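# Carry carton around corner onto yellow-taped spot

## Task

Get the carton around the corner and set it on the area outlined in yellow tape. It must rest upright, lie entirely within the tape without touching or overlapping it, and not be toppled or leaning. It must stay like that on its own, without the robot holding it.

## Robot and tools

Robot: TidyBot++, a base 0.54 m long, 0.50 m wide and 0.38 m tall on four powered casters, with one seven-joint arm and a two-finger gripper. The shoulder is 0.12 m ahead of the base centre and 0.68 m up. Cameras are base_camera and wrist_camera; the wrist camera looks along the hand. The arm starts folded with the hand down, reaching up to 0.08 m past the base front, elbow up to 1.15 m high. A loose object may occasionally get a brief push from outside.

Frames: the base frame sits on the floor under the base centre, x forward, y left, z up. hand_pose uses this frame and gives the point midway between the finger pads; its z axis runs out along the fingers, and the fingers close along its y axis. The odometry frame is the base frame at the start. base_odometry counts wheel turns only, so slip looks like travel, and it drifts a few centimetres and several degrees over about thirty moves. Heading is positive to the left, -3.142 to 3.142. base_tilt is in degrees, positive when leaning forward or right, with a fixed bias near 1 degree.

execute_actions: argument actions is a list holding one action or none. An empty list only reports state and images. An action may contain:
- base: exactly one key. translate_m is a straight offset from where the base now is, in metres, forward positive, -2 to 2. strafe_m is a sideways offset in metres, left positive, -2 to 2. rotate_rad is a turn in place in radians, counter-clockwise from above positive, -6.3 to 6.3. All are relative moves, measured from the base position in the most recent state report.
- joints: absolute targets by name, in radians except the gripper. joint_1_rad any angle (whole arm about vertical; positive is clockwise from above, opposite to heading). joint_2_rad shoulder, -2.249 to 2.249. joint_3_rad any angle (upper arm roll). joint_4_rad elbow, -2.579 to 2.579. joint_5_rad any angle (forearm roll). joint_6_rad wrist, -2.099 to 2.099. joint_7_rad any angle (hand roll; hand down, positive is counter-clockwise from above; at 1.57 the fingers open toward the robot's left and right). gripper_pos 0 (open) to 1 (closed); pad gap is roughly 85 x (1 - gripper_pos) mm. Any-angle joints take the short way round, so for large turns send steps under half a turn. Done tolerances are 0.039 rad for joints 1-4, 0.056 for 5-7, 0.03 for the gripper.
- speeds: optional caps for this action only, keyed translate_m or strafe_m (0.05 to 0.5 m/s, default 0.5) and rotate_rad (0.1 to 1.57 rad/s, default 1.57).
Base and joint motions begin together and may finish separately. An action is capped at 15 s, and a base move needing over 8.667 s at its cap is refused. Unknown keys or out-of-range numbers make the whole call refused with no motion. A joint or base omitted from an action may still be pushing toward its earlier target. cameras: list of base_camera, wrist_camera or all (default all; [] for none).

Results: base_status and joint_status tell how each motion ended: done, off_target (resting away from target, maybe still pushing), contact_stop or time_out (target dropped, holding in place). A blocked base shoves hard until timeout and may still say done while short. "joint command not followed" with a "cause:" line means the arm targets were withheld, usually for a self-collision; the gripper part still runs, and withheld joints say not_followed and may be retried on later actions. on_its_own lists what moved uncommanded. motor_effort gives percent of maximum per motor, with the peak in brackets; readings carry bias and noise. "ARM HIT" means the arm struck the base or itself. A Motor temperatures line lists each arm joint in joint_positions order. The pictures line names the images in order. If a call reports a stop, the rest of that reply's execute_actions, wait and finished_scene calls are skipped.

wait: seconds, 0 to 10; commands nothing and returns state and images. zoom_image: camera (base_camera or wrist_camera) and region [x0, y0, x1, y1] in pixels from the top-left of that camera's latest full image, at most 504 by 504. finished_scene: scene, integer 1 or 2; irreversible, so only call it once the carton rests correctly and unheld. After it, the result gives the next task; if resuming, send an empty execute_actions first.

Arm geometry: with joint_1_rad 0, joint_3_rad 3.14, joint_5_rad 0 the arm moves in the base's x-z plane. Lengths: upper arm 0.42, forearm 0.31, hand 0.31 m. Tilts from vertical (forward positive): upper = j2, forearm = j2 - j4, hand = j2 - j4 - j6. Hand point offset from shoulder: forward = sum of length x sin(tilt), up = sum of length x cos(tilt). A downward hand reaches at most about 0.94 m above the floor, and only near the base. Closed fingertips stick out about 20 mm beyond the hand point. Joints run up to 1.39 rad/s (1.22 for joints 5-7).

Accuracy: friction leaves joints slightly off while still reporting done, and hand_pose may err by 1-2 cm; trust the images. Repeating a target does nothing; instead send last command + (wanted - read) for each joint. A carried load makes the arm sag; correct it that way, and never command a held joint to its read angle. Nothing stops the arm hitting the base.

Hazards: gripper_pos 1 squeezes with roughly 100 N per finger and keeps squeezing; off_target there means something is held. Don't drop, slam or shove objects hard. A snag above about 0.8 m while driving can tip the robot; horizontal force on a raised hand can lift wheels; retract the arm or back away to level it. Torque sensors fault at 104.5 N m (joints 1-4) or 51.3 N m (5-7), freezing arm and gripper for 10 s; avoid driving the arm into things. Holding loads heats motors: MOTOR HOT from 60 °C, and at 75 °C an OVER-TEMPERATURE FAULT lets the arm sink, with keys reporting limit_stop_at_motor_heat; resend targets afterward. While you think, the robot keeps holding its last command.

Each tool is called after "Emit:" in YAML: its name, and indented under it one key for each argument.

## Session

Emit:
execute_actions:
  actions: []

Scene clock: 0.00 s.
Motor temperatures (°C, as the motors report them): [28 24 25 27 31 29 31]
base_odometry: x=+0.000 y=+0.000 heading=+0.000 (m, m, rad; odometry frame)
base_tilt: forward=+0.0 right=-0.3 (deg)
base_status: not commanded
joint_positions: joint_1_rad=+0.002 joint_2_rad=-0.376 joint_3_rad=+3.130 joint_4_rad=-2.535 joint_5_rad=+0.028 joint_6_rad=-0.874 joint_7_rad=+1.559 gripper_pos=+0.000
joint_status: not commanded
motor_effort: joint_1_rad=+0 joint_2_rad=+1 joint_3_rad=+0 joint_4_rad=+12 joint_5_rad=+1 joint_6_rad=-1 joint_7_rad=-1 (%)
hand_pose: x=+0.2595 y=-0.0047 z=+0.5892 quat_wxyz=(+0.013, +0.998, +0.007, +0.054) (m; base frame)
pictures: base_camera, wrist_camera
Images, in order (width x height): base_camera 644x364, wrist_camera 644x476.

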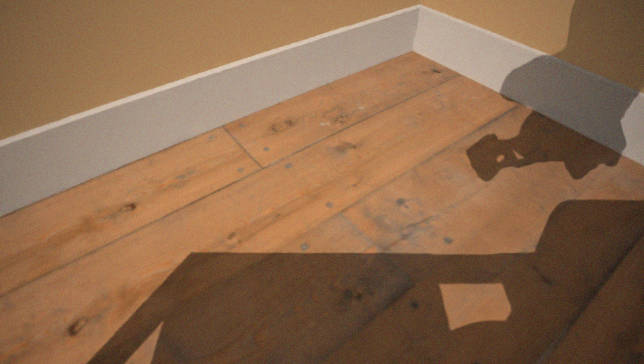

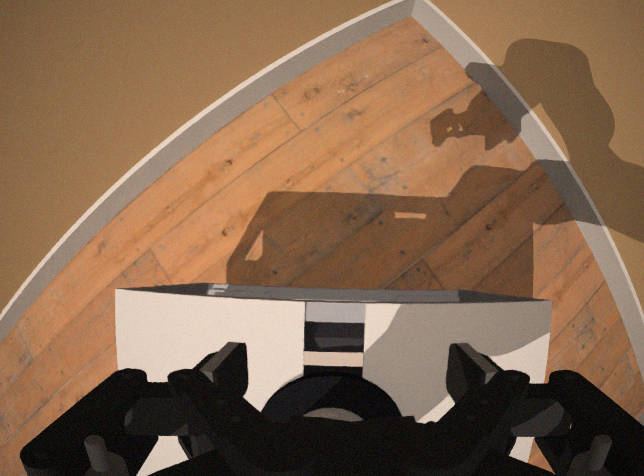

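Emit:
execute_actions:
  actions:
    - {"joints":{"joint_1_rad":3.0,"joint_2_rad":-0.3,"joint_4_rad":-0.6,"joint_6_rad":-2.0}}
  cameras: ["wrist_camera"]

Scene clock: 5.87 s.
Motor temperatures (°C, as the motors report them): [28 24 25 27 31 29 31]
base_odometry: x=+0.000 y=+0.000 heading=+0.000 (m, m, rad; odometry frame)
base_tilt: forward=+0.0 right=-0.3 (deg)
base_status: not commanded
joint_positions: joint_1_rad=+2.989 joint_2_rad=-0.321 joint_3_rad=+3.130 joint_4_rad=-0.615 joint_5_rad=+0.028 joint_6_rad=-1.979 joint_7_rad=+1.559 gripper_pos=+0.000
joint_status: all done
motor_effort: joint_1_rad=-1(0) joint_2_rad=+3(6) joint_3_rad=+0(0) joint_4_rad=+10(21) joint_5_rad=+1(2) joint_6_rad=+5(5) joint_7_rad=-1(1) (%)
hand_pose: x=-0.0749 y=-0.0269 z=+1.1812 quat_wxyz=(+0.421, +0.059, -0.905, +0.026) (m; base frame)
pictures: wrist_camera
Images, in order (width x height): wrist_camera 644x476.

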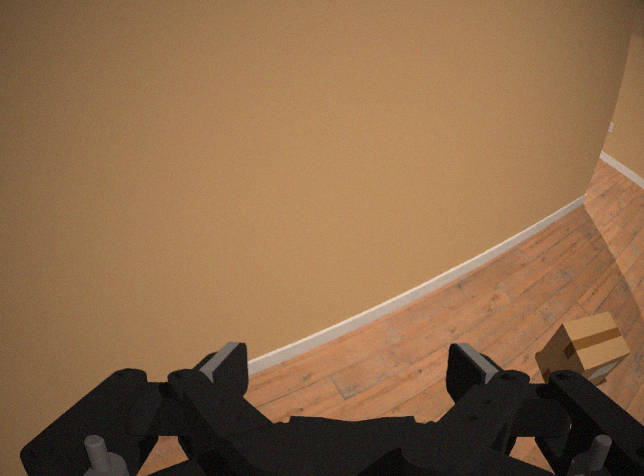

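Emit:
execute_actions:
  actions:
    - {"base":{"rotate_rad":2.3},"joints":{"joint_1_rad":0}}

Scene clock: 10.93 s.
Motor temperatures (°C, as the motors report them): [28 24 25 27 31 29 31]
base_odometry: x=+0.000 y=+0.000 heading=+2.299 (m, m, rad; odometry frame)
base_tilt: forward=+0.0 right=-0.3 (deg)
base_status: done
joint_positions: joint_1_rad=+0.011 joint_2_rad=-0.318 joint_3_rad=+3.130 joint_4_rad=-0.615 joint_5_rad=+0.028 joint_6_rad=-1.979 joint_7_rad=+1.559 gripper_pos=+0.000
joint_status: all done
motor_effort: joint_1_rad=-1(2) joint_2_rad=+3(6) joint_3_rad=+0(0) joint_4_rad=+10(10) joint_5_rad=+1(1) joint_6_rad=+6(5) joint_7_rad=-1(2) (%)
hand_pose: x=+0.3161 y=-0.0050 z=+1.1806 quat_wxyz=(+0.009, +0.907, -0.015, +0.420) (m; base frame)
pictures: base_camera, wrist_camera
Images, in order (width x height): base_camera 644x364, wrist_camera 644x476.

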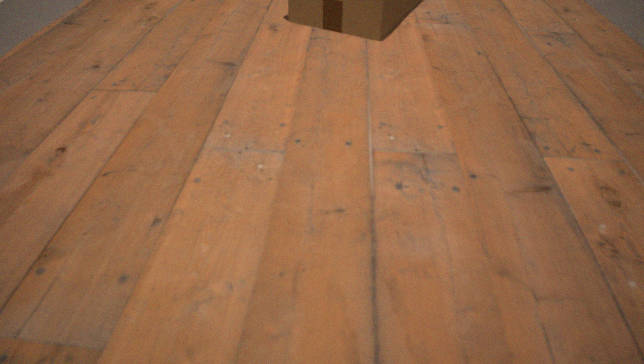

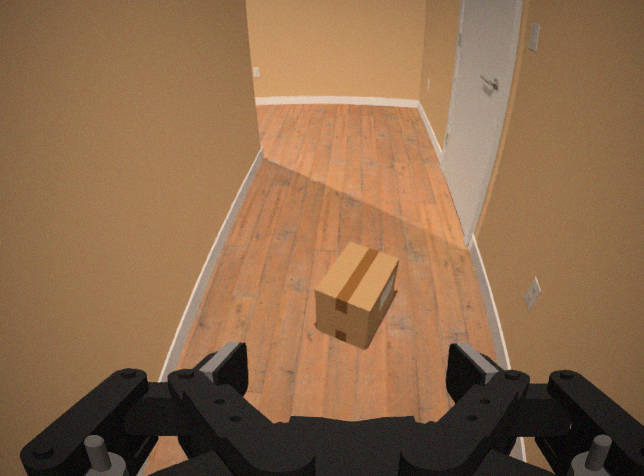

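Emit:
execute_actions:
  actions:
    - {"base":{"strafe_m":-0.12},"joints":{"joint_4_rad":-1.0}}
  cameras: []

Emit:
execute_actions:
  actions:
    - {"base":{"translate_m":1.3},"speeds":{"translate_m":0.2}}

Scene clock: 15.50 s.
Motor temperatures (°C, as the motors report them): [28 24 25 27 31 29 31]
base_odometry: x=+0.090 y=+0.080 heading=+2.300 (m, m, rad; odometry frame)
base_tilt: forward=+0.0 right=-0.3 (deg)
base_status: done
joint_positions: joint_1_rad=+0.011 joint_2_rad=-0.311 joint_3_rad=+3.130 joint_4_rad=-0.988 joint_5_rad=+0.028 joint_6_rad=-1.979 joint_7_rad=+1.559 gripper_pos=+0.000
joint_status: all done
motor_effort: joint_1_rad=-1(1) joint_2_rad=-1(5) joint_3_rad=+0(1) joint_4_rad=+15(15) joint_5_rad=+1(2) joint_6_rad=+3(5) joint_7_rad=-1(1) (%)
hand_pose: x=+0.3324 y=-0.0054 z=+1.0522 quat_wxyz=(+0.012, +0.970, -0.014, +0.241) (m; base frame)
pictures: none
No camera images: the call's "cameras" was empty. Leave "cameras" out to get every camera's image.

Scene clock: 22.70 s.
Motor temperatures (°C, as the motors report them): [28 24 25 27 31 29 31]
base_odometry: x=-0.777 y=+1.049 heading=+2.300 (m, m, rad; odometry frame)
base_tilt: forward=+0.0 right=-0.3 (deg)
base_status: done
joint_positions: joint_1_rad=+0.011 joint_2_rad=-0.301 joint_3_rad=+3.130 joint_4_rad=-0.988 joint_5_rad=+0.028 joint_6_rad=-1.981 joint_7_rad=+1.559 gripper_pos=+0.000
joint_status: not commanded
motor_effort: joint_1_rad=-1(1) joint_2_rad=+0(5) joint_3_rad=+0(0) joint_4_rad=+14(16) joint_5_rad=+1(0) joint_6_rad=+3(5) joint_7_rad=-1(1) (%)
hand_pose: x=+0.3356 y=-0.0055 z=+1.0496 quat_wxyz=(+0.012, +0.972, -0.014, +0.235) (m; base frame)
pictures: base_camera, wrist_camera
Images, in order (width x height): base_camera 644x364, wrist_camera 644x476.

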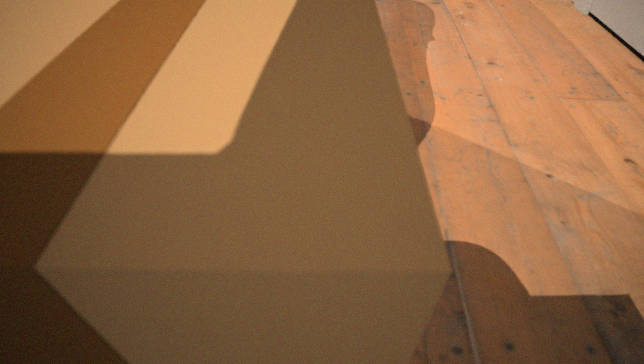

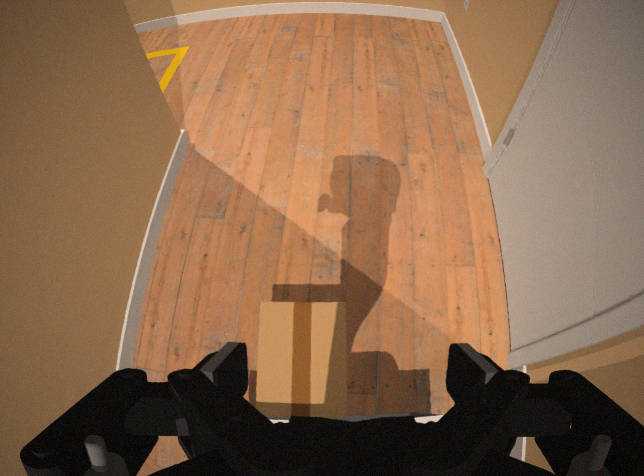

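Squared up short-face on.

Emit:
execute_actions:
  actions:
    - {"base":{"translate_m":1.6},"speeds":{"translate_m":0.35},"joints":{"joint_1_rad":-0.6}}

Scene clock: 30.17 s.
Motor temperatures (°C, as the motors report them): [28 24 25 27 31 29 31]
base_odometry: x=-1.844 y=+2.242 heading=+2.300 (m, m, rad; odometry frame)
base_tilt: forward=+0.0 right=-0.3 (deg)
base_status: done
joint_positions: joint_1_rad=-0.589 joint_2_rad=-0.301 joint_3_rad=+3.130 joint_4_rad=-0.988 joint_5_rad=+0.028 joint_6_rad=-1.981 joint_7_rad=+1.559 gripper_pos=+0.000
joint_status: all done
motor_effort: joint_1_rad=-1(0) joint_2_rad=-3(4) joint_3_rad=-1(1) joint_4_rad=+15(16) joint_5_rad=+1(1) joint_6_rad=+4(4) joint_7_rad=-1(1) (%)
hand_pose: x=+0.3006 y=+0.1177 z=+1.0496 quat_wxyz=(-0.058, +0.933, +0.274, +0.227) (m; base frame)
pictures: base_camera, wrist_camera
Images, in order (width x height): base_camera 644x364, wrist_camera 644x476.

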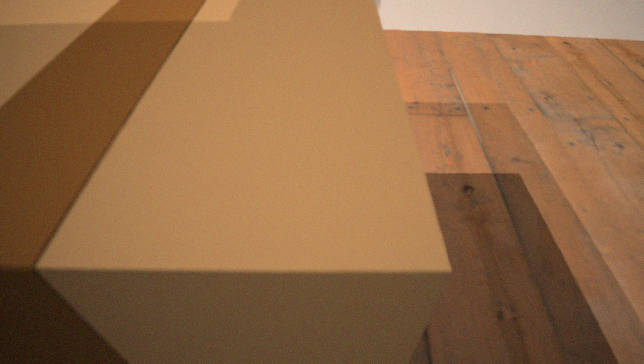

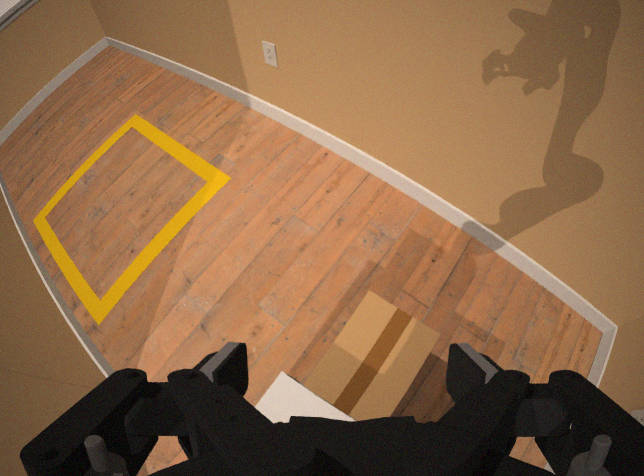

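Emit:
execute_actions:
  actions:
    - {"base":{"translate_m":-0.04}}
  cameras: []

Emit:
execute_actions:
  actions:
    - {"base":{"strafe_m":-0.36},"joints":{"joint_1_rad":-1.57}}

Emit:
execute_actions:
  actions:
    - {"base":{"translate_m":0.45}}
  cameras: []

Emit:
execute_actions:
  actions:
    - {"base":{"rotate_rad":-0.07}}

Emit:
execute_actions:
  actions:
    - {"base":{"strafe_m":0.9},"speeds":{"strafe_m":0.25},"joints":{"joint_2_rad":0.1}}

Scene clock: 34.37 s.
Motor temperatures (°C, as the motors report them): [28 24 25 27 31 29 31]
base_odometry: x=-1.817 y=+2.212 heading=+2.301 (m, m, rad; odometry frame)
base_tilt: forward=+0.0 right=-0.3 (deg)
base_status: done
joint_positions: joint_1_rad=-0.589 joint_2_rad=-0.305 joint_3_rad=+3.130 joint_4_rad=-0.988 joint_5_rad=+0.028 joint_6_rad=-1.981 joint_7_rad=+1.559 gripper_pos=+0.000
joint_status: not commanded
motor_effort: joint_1_rad=-1(1) joint_2_rad=-1(6) joint_3_rad=+0(1) joint_4_rad=+15(16) joint_5_rad=+0(1) joint_6_rad=+4(4) joint_7_rad=-1(2) (%)
hand_pose: x=+0.2994 y=+0.1168 z=+1.0505 quat_wxyz=(-0.059, +0.932, +0.274, +0.229) (m; base frame)
pictures: none
No camera images: the call's "cameras" was empty. Leave "cameras" out to get every camera's image.

Scene clock: 36.63 s.
Motor temperatures (°C, as the motors report them): [28 24 25 27 31 29 31]
base_odometry: x=-1.549 y=+2.453 heading=+2.302 (m, m, rad; odometry frame)
base_tilt: forward=+0.0 right=-0.3 (deg)
base_status: done
joint_positions: joint_1_rad=-1.560 joint_2_rad=-0.307 joint_3_rad=+3.130 joint_4_rad=-0.988 joint_5_rad=+0.028 joint_6_rad=-1.981 joint_7_rad=+1.559 gripper_pos=+0.000
joint_status: all done
motor_effort: joint_1_rad=-1(1) joint_2_rad=-1(4) joint_3_rad=+0(1) joint_4_rad=+15(16) joint_5_rad=+1(2) joint_6_rad=+2(4) joint_7_rad=-1(1) (%)
hand_pose: x=+0.1246 y=+0.2139 z=+1.0509 quat_wxyz=(-0.160, +0.697, +0.677, +0.176) (m; base frame)
pictures: base_camera, wrist_camera
Images, in order (width x height): base_camera 644x364, wrist_camera 644x476.

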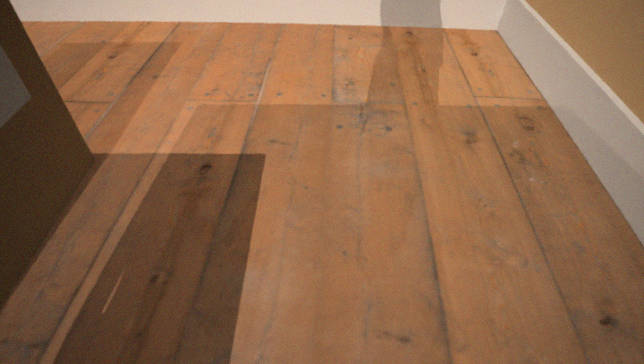

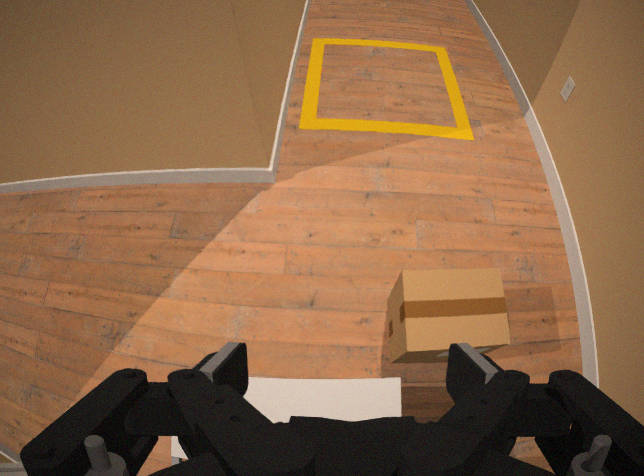

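Scene clock: 38.80 s.
Motor temperatures (°C, as the motors report them): [28 24 25 27 31 29 31]
base_odometry: x=-1.849 y=+2.788 heading=+2.301 (m, m, rad; odometry frame)
base_tilt: forward=+0.0 right=-0.3 (deg)
base_status: done
joint_positions: joint_1_rad=-1.560 joint_2_rad=-0.307 joint_3_rad=+3.130 joint_4_rad=-0.988 joint_5_rad=+0.028 joint_6_rad=-1.981 joint_7_rad=+1.559 gripper_pos=+0.000
joint_status: not commanded
motor_effort: joint_1_rad=-1(0) joint_2_rad=-1(2) joint_3_rad=+0(2) joint_4_rad=+15(15) joint_5_rad=+1(2) joint_6_rad=+3(3) joint_7_rad=-2(1) (%)
hand_pose: x=+0.1246 y=+0.2139 z=+1.0509 quat_wxyz=(-0.160, +0.697, +0.677, +0.176) (m; base frame)
pictures: none
No camera images: the call's "cameras" was empty. Leave "cameras" out to get every camera's image.

Scene clock: 39.50 s.
Motor temperatures (°C, as the motors report them): [28 24 25 27 31 29 31]
base_odometry: x=-1.849 y=+2.788 heading=+2.231 (m, m, rad; odometry frame)
base_tilt: forward=+0.0 right=-0.3 (deg)
base_status: done
joint_positions: joint_1_rad=-1.560 joint_2_rad=-0.307 joint_3_rad=+3.130 joint_4_rad=-0.988 joint_5_rad=+0.028 joint_6_rad=-1.981 joint_7_rad=+1.559 gripper_pos=+0.000
joint_status: not commanded
motor_effort: joint_1_rad=-1(1) joint_2_rad=-1(4) joint_3_rad=+0(0) joint_4_rad=+15(15) joint_5_rad=+1(1) joint_6_rad=+3(3) joint_7_rad=-1(1) (%)
hand_pose: x=+0.1246 y=+0.2139 z=+1.0509 quat_wxyz=(-0.160, +0.697, +0.677, +0.176) (m; base frame)
pictures: base_camera, wrist_camera
Images, in order (width x height): base_camera 644x364, wrist_camera 644x476.

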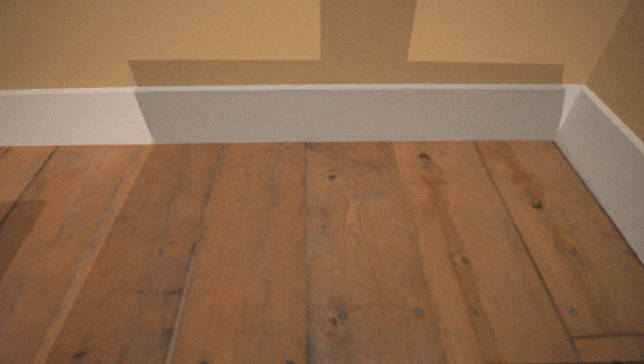

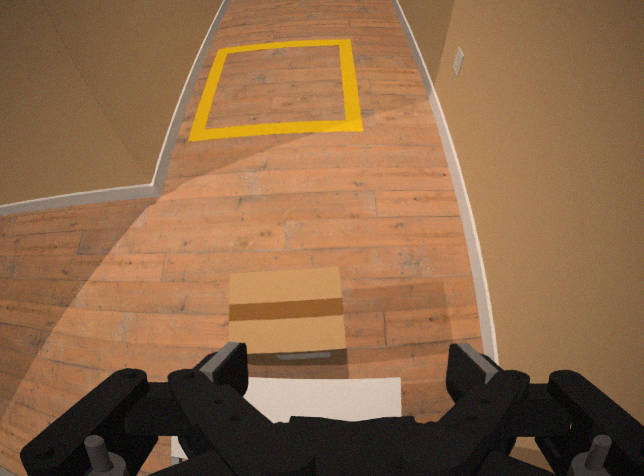

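Scene clock: 43.97 s.
Motor temperatures (°C, as the motors report them): [28 24 25 27 31 29 31]
base_odometry: x=-2.560 y=+2.236 heading=+2.231 (m, m, rad; odometry frame)
base_tilt: forward=+0.0 right=-0.3 (deg)
base_status: done
joint_positions: joint_1_rad=-1.560 joint_2_rad=+0.106 joint_3_rad=+3.130 joint_4_rad=-0.993 joint_5_rad=+0.028 joint_6_rad=-1.983 joint_7_rad=+1.559 gripper_pos=+0.000
joint_status: all done
motor_effort: joint_1_rad=-1(0) joint_2_rad=-20(23) joint_3_rad=-1(0) joint_4_rad=+17(18) joint_5_rad=+1(1) joint_6_rad=-1(4) joint_7_rad=-2(1) (%)
hand_pose: x=+0.1260 y=+0.3429 z=+0.9324 quat_wxyz=(-0.012, +0.715, +0.698, +0.030) (m; base frame)
pictures: base_camera, wrist_camera
Images, in order (width x height): base_camera 644x364, wrist_camera 644x476.

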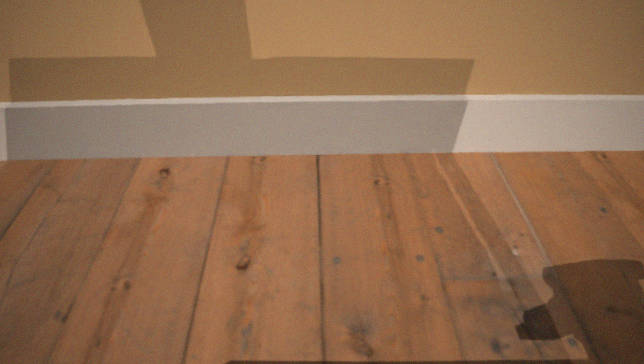

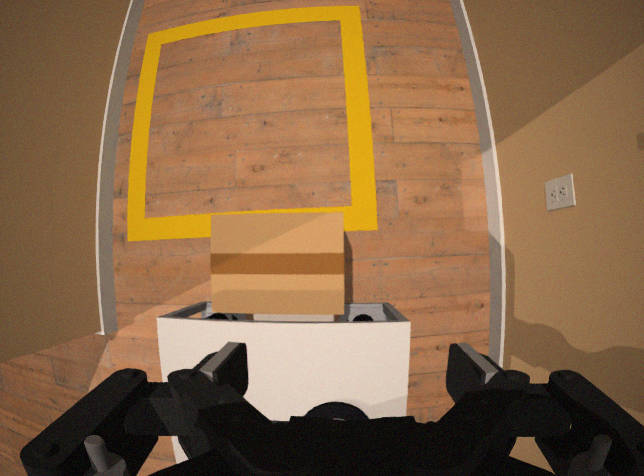

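Marginal; correct heading.

Emit:
execute_actions:
  actions:
    - {"base":{"rotate_rad":0.22},"speeds":{"rotate_rad":0.3}}
  cameras: []

Emit:
execute_actions:
  actions:
    - {"base":{"strafe_m":0.52},"speeds":{"strafe_m":0.25}}
  cameras: []

Emit:
execute_actions:
  actions:
    - {"base":{"strafe_m":-0.15}}

Scene clock: 48.30 s.
Motor temperatures (°C, as the motors report them): [28 24 25 27 31 29 31]
base_odometry: x=-2.560 y=+2.236 heading=+2.450 (m, m, rad; odometry frame)
base_tilt: forward=+0.0 right=-0.3 (deg)
base_status: done
joint_positions: joint_1_rad=-1.564 joint_2_rad=+0.106 joint_3_rad=+3.130 joint_4_rad=-0.993 joint_5_rad=+0.028 joint_6_rad=-1.983 joint_7_rad=+1.559 gripper_pos=+0.000
joint_status: not commanded
motor_effort: joint_1_rad=-1(3) joint_2_rad=-19(21) joint_3_rad=-1(2) joint_4_rad=+17(17) joint_5_rad=+1(0) joint_6_rad=+0(1) joint_7_rad=-1(1) (%)
hand_pose: x=+0.1246 y=+0.3430 z=+0.9324 quat_wxyz=(-0.013, +0.714, +0.700, +0.030) (m; base frame)
pictures: none
No camera images: the call's "cameras" was empty. Leave "cameras" out to get every camera's image.

Scene clock: 51.17 s.
Motor temperatures (°C, as the motors report them): [28 24 25 27 31 29 31]
base_odometry: x=-2.891 y=+1.835 heading=+2.451 (m, m, rad; odometry frame)
base_tilt: forward=+0.0 right=-0.3 (deg)
base_status: done
joint_positions: joint_1_rad=-1.564 joint_2_rad=+0.103 joint_3_rad=+3.130 joint_4_rad=-0.993 joint_5_rad=+0.028 joint_6_rad=-1.983 joint_7_rad=+1.559 gripper_pos=+0.000
joint_status: not commanded
motor_effort: joint_1_rad=-1(1) joint_2_rad=-19(23) joint_3_rad=-1(1) joint_4_rad=+17(18) joint_5_rad=+1(1) joint_6_rad=+1(1) joint_7_rad=-1(1) (%)
hand_pose: x=+0.1246 y=+0.3422 z=+0.9333 quat_wxyz=(-0.014, +0.714, +0.700, +0.031) (m; base frame)
pictures: none
No camera images: the call's "cameras" was empty. Leave "cameras" out to get every camera's image.

Scene clock: 52.53 s.
Motor temperatures (°C, as the motors report them): [28 24 25 27 31 29 31]
base_odometry: x=-2.796 y=+1.950 heading=+2.451 (m, m, rad; odometry frame)
base_tilt: forward=+0.0 right=-0.3 (deg)
base_status: done
joint_positions: joint_1_rad=-1.564 joint_2_rad=+0.096 joint_3_rad=+3.130 joint_4_rad=-0.993 joint_5_rad=+0.028 joint_6_rad=-1.983 joint_7_rad=+1.559 gripper_pos=+0.000
joint_status: not commanded
motor_effort: joint_1_rad=+0(1) joint_2_rad=-18(24) joint_3_rad=-1(1) joint_4_rad=+17(18) joint_5_rad=+1(1) joint_6_rad=+1(2) joint_7_rad=-1(1) (%)
hand_pose: x=+0.1245 y=+0.3402 z=+0.9360 quat_wxyz=(-0.016, +0.714, +0.700, +0.033) (m; base frame)
pictures: base_camera, wrist_camera
Images, in order (width x height): base_camera 644x364, wrist_camera 644x476.

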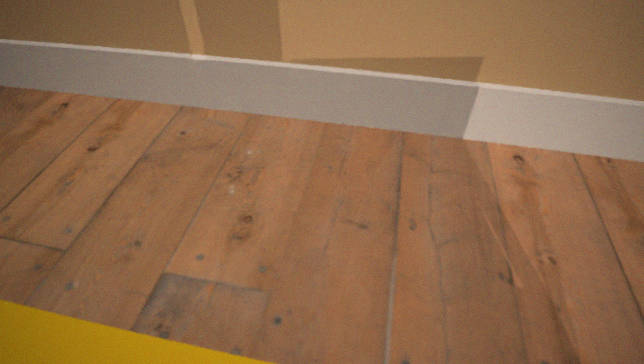

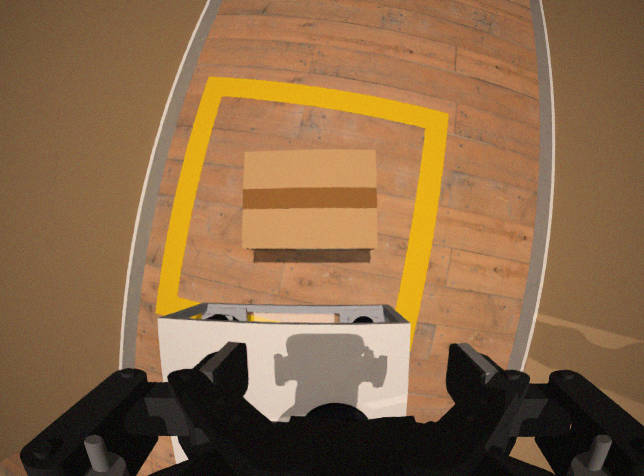

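Emit:
finished_scene:
  scene: 1

The scene is finished: the task was done.


## Next scene

The same job, from a new start.

Emit:
execute_actions:
  actions: []

Scene clock: 0.00 s.
Motor temperatures (°C, as the motors report them): [28 24 25 27 31 29 31]
base_odometry: x=+0.000 y=+0.000 heading=+0.000 (m, m, rad; odometry frame)
base_tilt: forward=+0.0 right=-0.3 (deg)
base_status: not commanded
joint_positions: joint_1_rad=+0.011 joint_2_rad=-0.338 joint_3_rad=+3.187 joint_4_rad=-2.523 joint_5_rad=+0.013 joint_6_rad=-0.907 joint_7_rad=+1.598 gripper_pos=+0.000
joint_status: not commanded
motor_effort: joint_1_rad=-1 joint_2_rad=+0 joint_3_rad=-1 joint_4_rad=+12 joint_5_rad=+1 joint_6_rad=-1 joint_7_rad=-1 (%)
hand_pose: x=+0.2520 y=-0.0074 z=+0.5867 quat_wxyz=(-0.001, +1.000, -0.010, +0.025) (m; base frame)
pictures: base_camera, wrist_camera
Images, in order (width x height): base_camera 644x364, wrist_camera 644x476.

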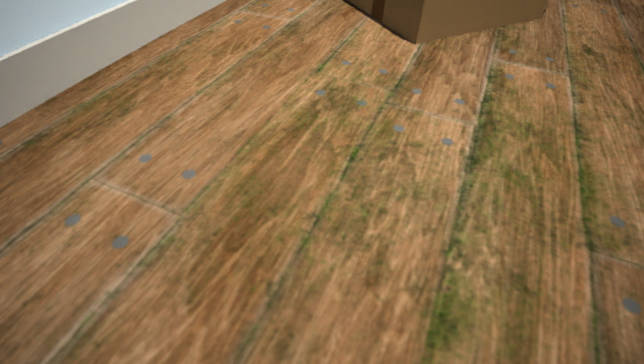

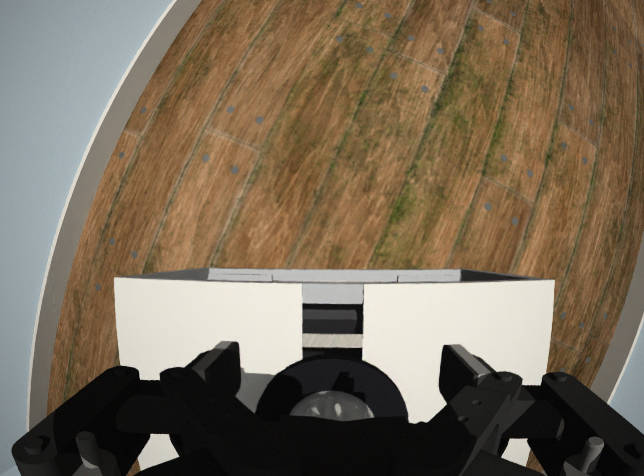

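Emit:
execute_actions:
  actions:
    - {"base":{"rotate_rad":-0.35},"joints":{"joint_3_rad":3.13,"joint_4_rad":-0.85,"joint_6_rad":-2.0}}

Scene clock: 4.10 s.
Motor temperatures (°C, as the motors report them): [28 24 25 27 31 29 31]
base_odometry: x=+0.000 y=+0.000 heading=-0.350 (m, m, rad; odometry frame)
base_tilt: forward=+0.0 right=-0.3 (deg)
base_status: done
joint_positions: joint_1_rad=+0.011 joint_2_rad=-0.338 joint_3_rad=+3.148 joint_4_rad=-0.865 joint_5_rad=+0.013 joint_6_rad=-1.981 joint_7_rad=+1.598 gripper_pos=+0.000
joint_status: all done
motor_effort: joint_1_rad=-1(1) joint_2_rad=+1(7) joint_3_rad=+0(0) joint_4_rad=+13(21) joint_5_rad=+1(1) joint_6_rad=+4(5) joint_7_rad=-1(1) (%)
hand_pose: x=+0.3218 y=-0.0064 z=+1.0995 quat_wxyz=(+0.011, +0.950, +0.000, +0.311) (m; base frame)
pictures: base_camera, wrist_camera
Images, in order (width x height): base_camera 644x364, wrist_camera 644x476.

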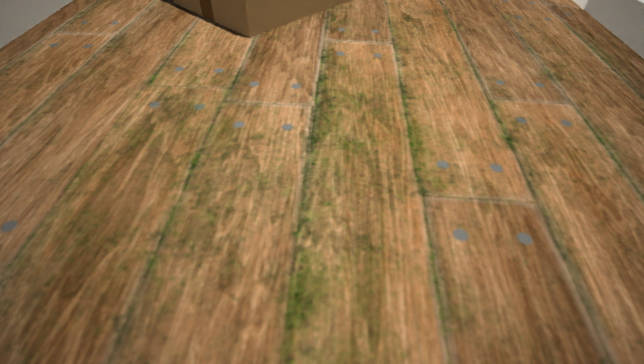

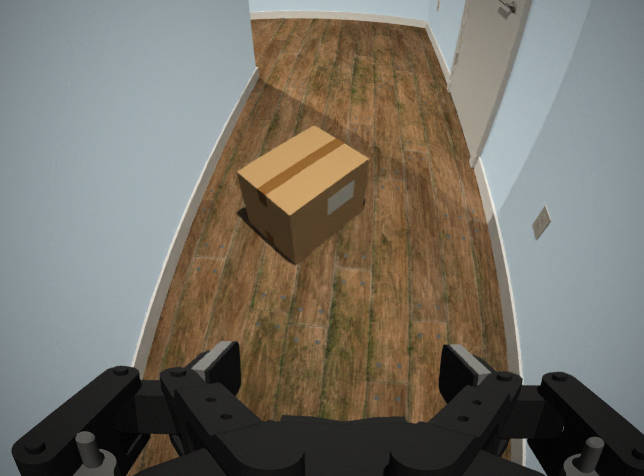

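Emit:
execute_actions:
  actions:
    - {"base":{"translate_m":1.5},"speeds":{"translate_m":0.22}}

Scene clock: 14.43 s.
Motor temperatures (°C, as the motors report them): [28 24 25 27 31 29 31]
base_odometry: x=+1.410 y=-0.513 heading=-0.349 (m, m, rad; odometry frame)
base_tilt: forward=+0.0 right=-0.3 (deg)
base_status: done
joint_positions: joint_1_rad=+0.011 joint_2_rad=-0.336 joint_3_rad=+3.146 joint_4_rad=-0.864 joint_5_rad=+0.013 joint_6_rad=-1.983 joint_7_rad=+1.598 gripper_pos=+0.000
joint_status: not commanded
motor_effort: joint_1_rad=-1(1) joint_2_rad=+3(7) joint_3_rad=+0(0) joint_4_rad=+13(15) joint_5_rad=+1(0) joint_6_rad=+4(5) joint_7_rad=-1(1) (%)
hand_pose: x=+0.3222 y=-0.0060 z=+1.0989 quat_wxyz=(+0.011, +0.951, +0.001, +0.309) (m; base frame)
pictures: base_camera, wrist_camera
Images, in order (width x height): base_camera 644x364, wrist_camera 644x476.

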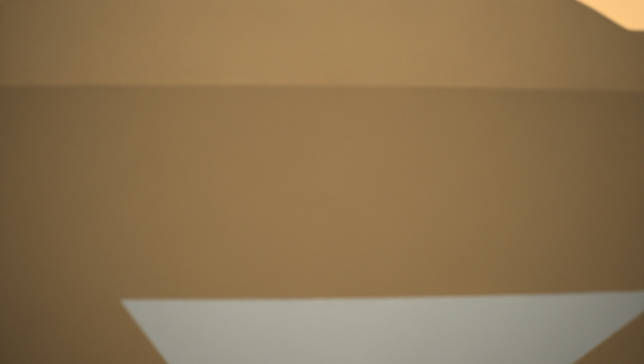

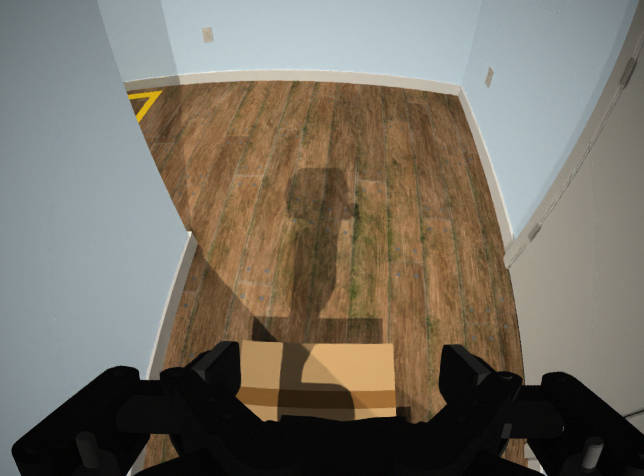

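Emit:
execute_actions:
  actions:
    - {"base":{"rotate_rad":0.08},"speeds":{"rotate_rad":0.3}}
  cameras: []

Emit:
execute_actions:
  actions:
    - {"base":{"translate_m":1.4},"speeds":{"translate_m":0.35},"joints":{"joint_1_rad":-0.6,"joint_4_rad":-1.05}}

Scene clock: 17.90 s.
Motor temperatures (°C, as the motors report them): [28 24 25 27 31 29 31]
base_odometry: x=+1.409 y=-0.513 heading=-0.270 (m, m, rad; odometry frame)
base_tilt: forward=+0.0 right=-0.3 (deg)
base_status: done
joint_positions: joint_1_rad=+0.011 joint_2_rad=-0.336 joint_3_rad=+3.143 joint_4_rad=-0.864 joint_5_rad=+0.013 joint_6_rad=-1.983 joint_7_rad=+1.598 gripper_pos=+0.000
joint_status: not commanded
motor_effort: joint_1_rad=+0(1) joint_2_rad=+1(5) joint_3_rad=+0(0) joint_4_rad=+13(14) joint_5_rad=+1(1) joint_6_rad=+4(4) joint_7_rad=-2(1) (%)
hand_pose: x=+0.3222 y=-0.0050 z=+1.0989 quat_wxyz=(+0.011, +0.951, +0.003, +0.309) (m; base frame)
pictures: none
No camera images: the call's "cameras" was empty. Leave "cameras" out to get every camera's image.

Scene clock: 22.87 s.
Motor temperatures (°C, as the motors report them): [28 24 25 27 31 29 31]
base_odometry: x=+2.759 y=-0.886 heading=-0.270 (m, m, rad; odometry frame)
base_tilt: forward=+0.0 right=-0.3 (deg)
base_status: done
joint_positions: joint_1_rad=-0.589 joint_2_rad=-0.338 joint_3_rad=+3.143 joint_4_rad=-1.033 joint_5_rad=+0.013 joint_6_rad=-1.984 joint_7_rad=+1.598 gripper_pos=+0.000
joint_status: all done
motor_effort: joint_1_rad=-1(1) joint_2_rad=+1(6) joint_3_rad=+0(0) joint_4_rad=+15(15) joint_5_rad=+1(1) joint_6_rad=+3(4) joint_7_rad=-1(1) (%)
hand_pose: x=+0.2876 y=+0.1092 z=+1.0416 quat_wxyz=(-0.059, +0.929, +0.290, +0.222) (m; base frame)
pictures: base_camera, wrist_camera
Images, in order (width x height): base_camera 644x364, wrist_camera 644x476.

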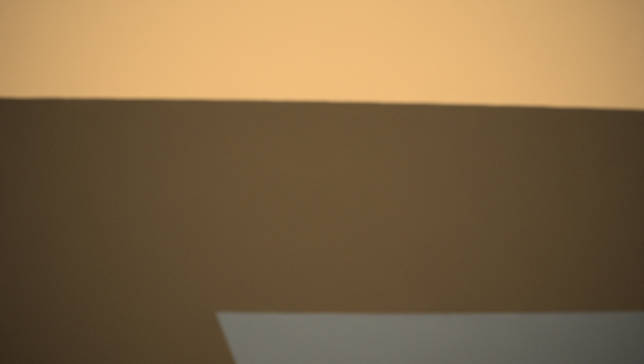

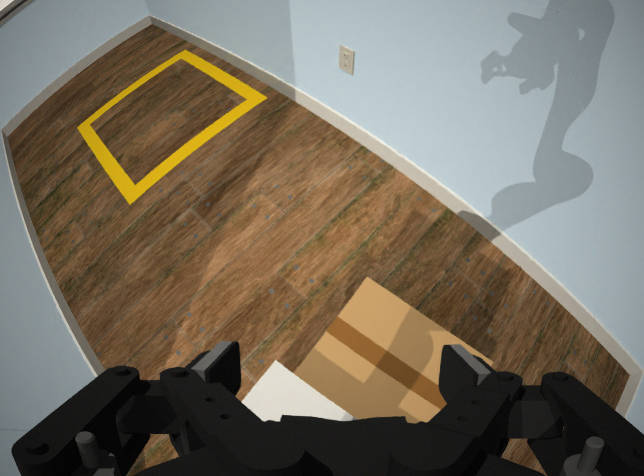

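Emit:
execute_actions:
  actions:
    - {"base":{"translate_m":0.25},"speeds":{"translate_m":0.3}}
  cameras: []

Emit:
execute_actions:
  actions:
    - {"base":{"translate_m":-0.08}}
  cameras: []

Emit:
execute_actions:
  actions:
    - {"base":{"rotate_rad":-0.13}}
  cameras: []

Emit:
execute_actions:
  actions:
    - {"base":{"strafe_m":-0.52},"joints":{"joint_1_rad":-1.57}}

Scene clock: 28.20 s.
Motor temperatures (°C, as the motors report them): [28 24 25 27 31 29 31]
base_odometry: x=+2.999 y=-0.952 heading=-0.270 (m, m, rad; odometry frame)
base_tilt: forward=+0.0 right=-0.3 (deg)
base_status: done
joint_positions: joint_1_rad=-0.589 joint_2_rad=-0.339 joint_3_rad=+3.142 joint_4_rad=-1.033 joint_5_rad=+0.013 joint_6_rad=-1.984 joint_7_rad=+1.598 gripper_pos=+0.000
joint_status: not commanded
motor_effort: joint_1_rad=-1(1) joint_2_rad=+1(4) joint_3_rad=+0(1) joint_4_rad=+15(16) joint_5_rad=+0(1) joint_6_rad=+3(4) joint_7_rad=-1(1) (%)
hand_pose: x=+0.2869 y=+0.1092 z=+1.0418 quat_wxyz=(-0.059, +0.929, +0.291, +0.222) (m; base frame)
pictures: none
No camera images: the call's "cameras" was empty. Leave "cameras" out to get every camera's image.

Scene clock: 29.37 s.
Motor temperatures (°C, as the motors report them): [28 24 25 27 31 29 31]
base_odometry: x=+2.922 y=-0.931 heading=-0.269 (m, m, rad; odometry frame)
base_tilt: forward=+0.0 right=-0.3 (deg)
base_status: done
joint_positions: joint_1_rad=-0.589 joint_2_rad=-0.342 joint_3_rad=+3.140 joint_4_rad=-1.034 joint_5_rad=+0.013 joint_6_rad=-1.984 joint_7_rad=+1.598 gripper_pos=+0.000
joint_status: not commanded
motor_effort: joint_1_rad=-1(1) joint_2_rad=+1(4) joint_3_rad=+0(1) joint_4_rad=+15(16) joint_5_rad=+1(1) joint_6_rad=+3(3) joint_7_rad=-1(1) (%)
hand_pose: x=+0.2857 y=+0.1089 z=+1.0422 quat_wxyz=(-0.059, +0.928, +0.292, +0.223) (m; base frame)
pictures: none
No camera images: the call's "cameras" was empty. Leave "cameras" out to get every camera's image.

Scene clock: 30.23 s.
Motor temperatures (°C, as the motors report them): [28 24 25 27 31 29 31]
base_odometry: x=+2.922 y=-0.931 heading=-0.399 (m, m, rad; odometry frame)
base_tilt: forward=+0.0 right=-0.3 (deg)
base_status: done
joint_positions: joint_1_rad=-0.589 joint_2_rad=-0.342 joint_3_rad=+3.140 joint_4_rad=-1.034 joint_5_rad=+0.013 joint_6_rad=-1.984 joint_7_rad=+1.598 gripper_pos=+0.000
joint_status: not commanded
motor_effort: joint_1_rad=-1(1) joint_2_rad=+0(1) joint_3_rad=+0(1) joint_4_rad=+15(15) joint_5_rad=+1(1) joint_6_rad=+4(3) joint_7_rad=-1(1) (%)
hand_pose: x=+0.2857 y=+0.1089 z=+1.0422 quat_wxyz=(-0.059, +0.928, +0.292, +0.223) (m; base frame)
pictures: none
No camera images: the call's "cameras" was empty. Leave "cameras" out to get every camera's image.

Scene clock: 32.63 s.
Motor temperatures (°C, as the motors report them): [28 24 25 27 31 29 31]
base_odometry: x=+2.720 y=-1.410 heading=-0.399 (m, m, rad; odometry frame)
base_tilt: forward=+0.0 right=-0.3 (deg)
base_status: done
joint_positions: joint_1_rad=-1.558 joint_2_rad=-0.346 joint_3_rad=+3.140 joint_4_rad=-1.034 joint_5_rad=+0.013 joint_6_rad=-1.984 joint_7_rad=+1.598 gripper_pos=+0.000
joint_status: all done
motor_effort: joint_1_rad=-1(0) joint_2_rad=+0(5) joint_3_rad=+0(2) joint_4_rad=+15(16) joint_5_rad=+1(2) joint_6_rad=+3(4) joint_7_rad=-1(1) (%)
hand_pose: x=+0.1233 y=+0.1977 z=+1.0428 quat_wxyz=(-0.157, +0.685, +0.690, +0.171) (m; base frame)
pictures: base_camera, wrist_camera
Images, in order (width x height): base_camera 644x364, wrist_camera 644x476.

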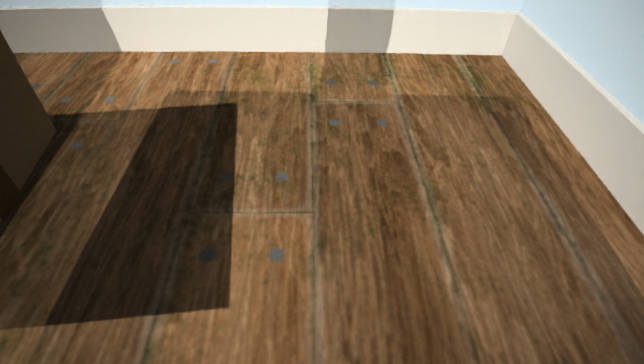

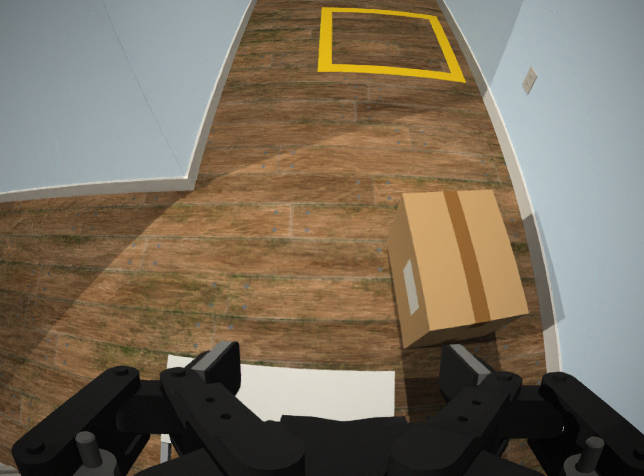

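Emit:
execute_actions:
  actions:
    - {"base":{"translate_m":0.5}}
  cameras: []

Emit:
execute_actions:
  actions:
    - {"base":{"strafe_m":0.9},"speeds":{"strafe_m":0.25}}

Scene clock: 36.47 s.
Motor temperatures (°C, as the motors report them): [28 24 25 27 31 29 31]
base_odometry: x=+3.181 y=-1.604 heading=-0.399 (m, m, rad; odometry frame)
base_tilt: forward=+0.0 right=-0.3 (deg)
base_status: done
joint_positions: joint_1_rad=-1.558 joint_2_rad=-0.346 joint_3_rad=+3.140 joint_4_rad=-1.034 joint_5_rad=+0.013 joint_6_rad=-1.984 joint_7_rad=+1.598 gripper_pos=+0.000
joint_status: not commanded
motor_effort: joint_1_rad=-1(1) joint_2_rad=+0(1) joint_3_rad=+0(1) joint_4_rad=+15(15) joint_5_rad=+1(0) joint_6_rad=+3(4) joint_7_rad=-1(1) (%)
hand_pose: x=+0.1231 y=+0.1977 z=+1.0428 quat_wxyz=(-0.157, +0.685, +0.691, +0.171) (m; base frame)
pictures: none
No camera images: the call's "cameras" was empty. Leave "cameras" out to get every camera's image.

Scene clock: 40.83 s.
Motor temperatures (°C, as the motors report them): [28 24 25 27 31 29 31]
base_odometry: x=+3.531 y=-0.775 heading=-0.400 (m, m, rad; odometry frame)
base_tilt: forward=+0.0 right=-0.3 (deg)
base_status: done
joint_positions: joint_1_rad=-1.558 joint_2_rad=-0.337 joint_3_rad=+3.140 joint_4_rad=-1.035 joint_5_rad=+0.013 joint_6_rad=-1.985 joint_7_rad=+1.598 gripper_pos=+0.000
joint_status: not commanded
motor_effort: joint_1_rad=-1(0) joint_2_rad=-1(9) joint_3_rad=+0(1) joint_4_rad=+15(17) joint_5_rad=+1(0) joint_6_rad=+4(4) joint_7_rad=-1(1) (%)
hand_pose: x=+0.1231 y=+0.2005 z=+1.0404 quat_wxyz=(-0.154, +0.686, +0.692, +0.167) (m; base frame)
pictures: base_camera, wrist_camera
Images, in order (width x height): base_camera 644x364, wrist_camera 644x476.

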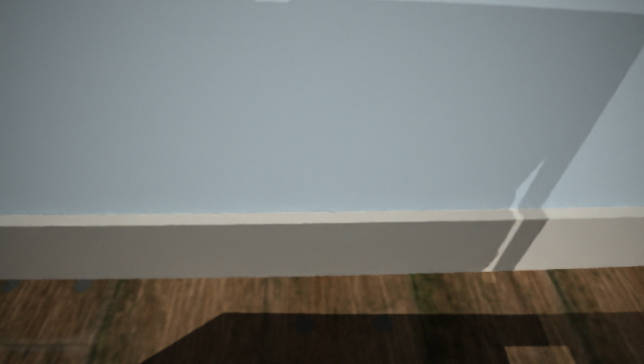

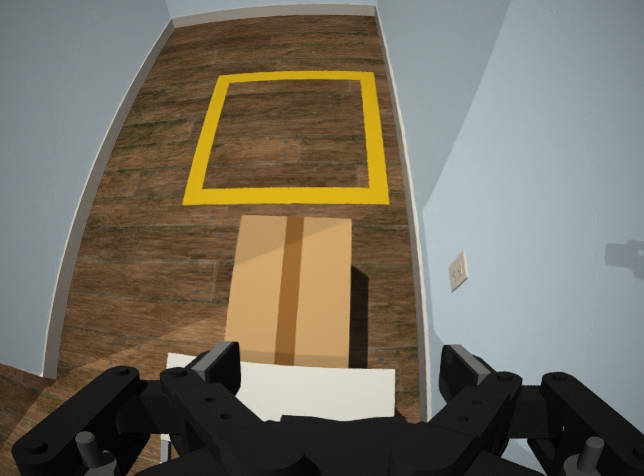

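Emit:
execute_actions:
  actions:
    - {"base":{"rotate_rad":0.1},"speeds":{"rotate_rad":0.3}}
  cameras: []

Emit:
execute_actions:
  actions:
    - {"base":{"strafe_m":0.9},"speeds":{"strafe_m":0.3},"joints":{"joint_2_rad":0.2,"joint_4_rad":-0.9}}
  cameras: ["wrist_camera"]

Emit:
execute_actions:
  actions:
    - {"base":{"strafe_m":-0.2}}

Scene clock: 45.10 s.
Motor temperatures (°C, as the motors report them): [28 24 25 27 31 29 31]
base_odometry: x=+3.531 y=-0.776 heading=-0.301 (m, m, rad; odometry frame)
base_tilt: forward=+0.0 right=-0.3 (deg)
base_status: done
joint_positions: joint_1_rad=-1.559 joint_2_rad=-0.337 joint_3_rad=+3.140 joint_4_rad=-1.035 joint_5_rad=+0.013 joint_6_rad=-1.985 joint_7_rad=+1.598 gripper_pos=+0.000
joint_status: not commanded
motor_effort: joint_1_rad=-1(1) joint_2_rad=+0(2) joint_3_rad=+0(0) joint_4_rad=+15(15) joint_5_rad=+1(1) joint_6_rad=+4(3) joint_7_rad=-1(1) (%)
hand_pose: x=+0.1231 y=+0.2005 z=+1.0404 quat_wxyz=(-0.154, +0.686, +0.692, +0.167) (m; base frame)
pictures: none
No camera images: the call's "cameras" was empty. Leave "cameras" out to get every camera's image.

Scene clock: 48.97 s.
Motor temperatures (°C, as the motors report them): [28 24 25 27 31 29 31]
base_odometry: x=+3.797 y=+0.084 heading=-0.301 (m, m, rad; odometry frame)
base_tilt: forward=+0.0 right=-0.3 (deg)
base_status: done
joint_positions: joint_1_rad=-1.559 joint_2_rad=+0.204 joint_3_rad=+3.140 joint_4_rad=-0.919 joint_5_rad=+0.013 joint_6_rad=-1.986 joint_7_rad=+1.598 gripper_pos=+0.000
joint_status: all done
motor_effort: joint_1_rad=-1(1) joint_2_rad=-24(28) joint_3_rad=-1(0) joint_4_rad=+17(19) joint_5_rad=+1(1) joint_6_rad=+0(4) joint_7_rad=-1(1) (%)
hand_pose: x=+0.1252 y=+0.3787 z=+0.9189 quat_wxyz=(-0.007, +0.703, +0.711, +0.016) (m; base frame)
pictures: wrist_camera
Images, in order (width x height): wrist_camera 644x476.

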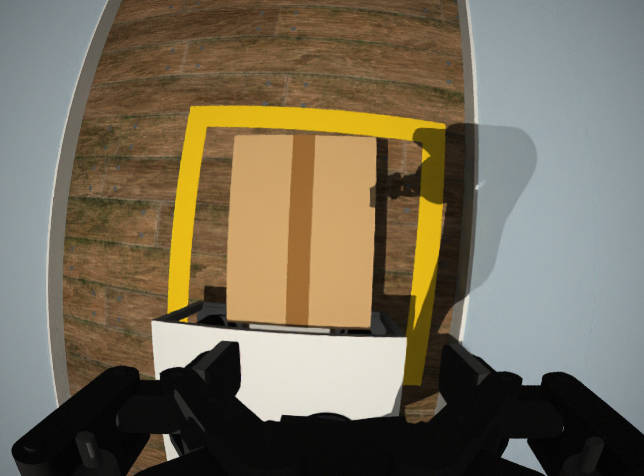

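Scene clock: 50.63 s.
Motor temperatures (°C, as the motors report them): [28 25 25 27 31 29 31]
base_odometry: x=+3.737 y=-0.107 heading=-0.300 (m, m, rad; odometry frame)
base_tilt: forward=+0.0 right=-0.3 (deg)
base_status: done
joint_positions: joint_1_rad=-1.559 joint_2_rad=+0.200 joint_3_rad=+3.140 joint_4_rad=-0.917 joint_5_rad=+0.013 joint_6_rad=-1.986 joint_7_rad=+1.598 gripper_pos=+0.000
joint_status: not commanded
motor_effort: joint_1_rad=-1(2) joint_2_rad=-22(28) joint_3_rad=-1(1) joint_4_rad=+17(18) joint_5_rad=+0(0) joint_6_rad=+1(1) joint_7_rad=-1(1) (%)
hand_pose: x=+0.1251 y=+0.3779 z=+0.9212 quat_wxyz=(-0.010, +0.703, +0.711, +0.018) (m; base frame)
pictures: base_camera, wrist_camera
Images, in order (width x height): base_camera 644x364, wrist_camera 644x476.

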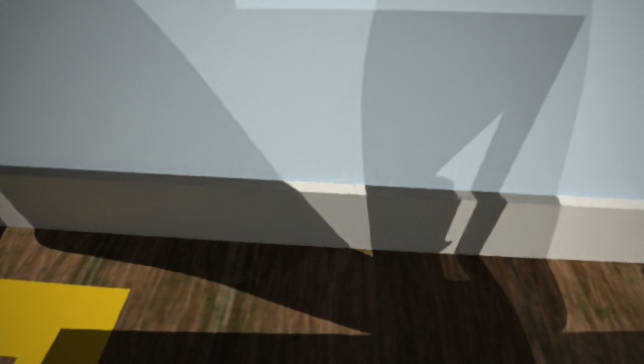

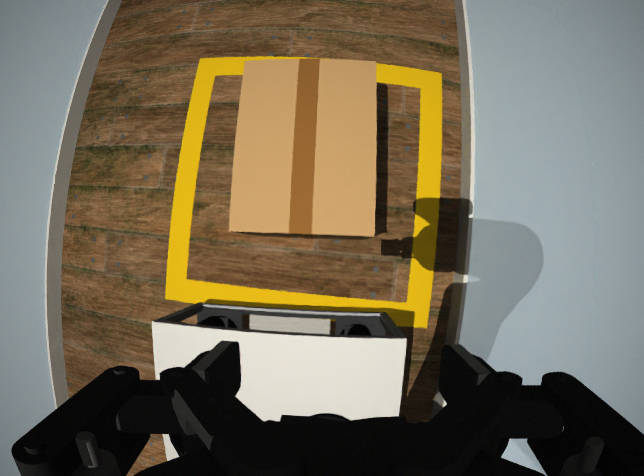

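Emit:
finished_scene:
  scene: 2

The scene is finished: the task was done.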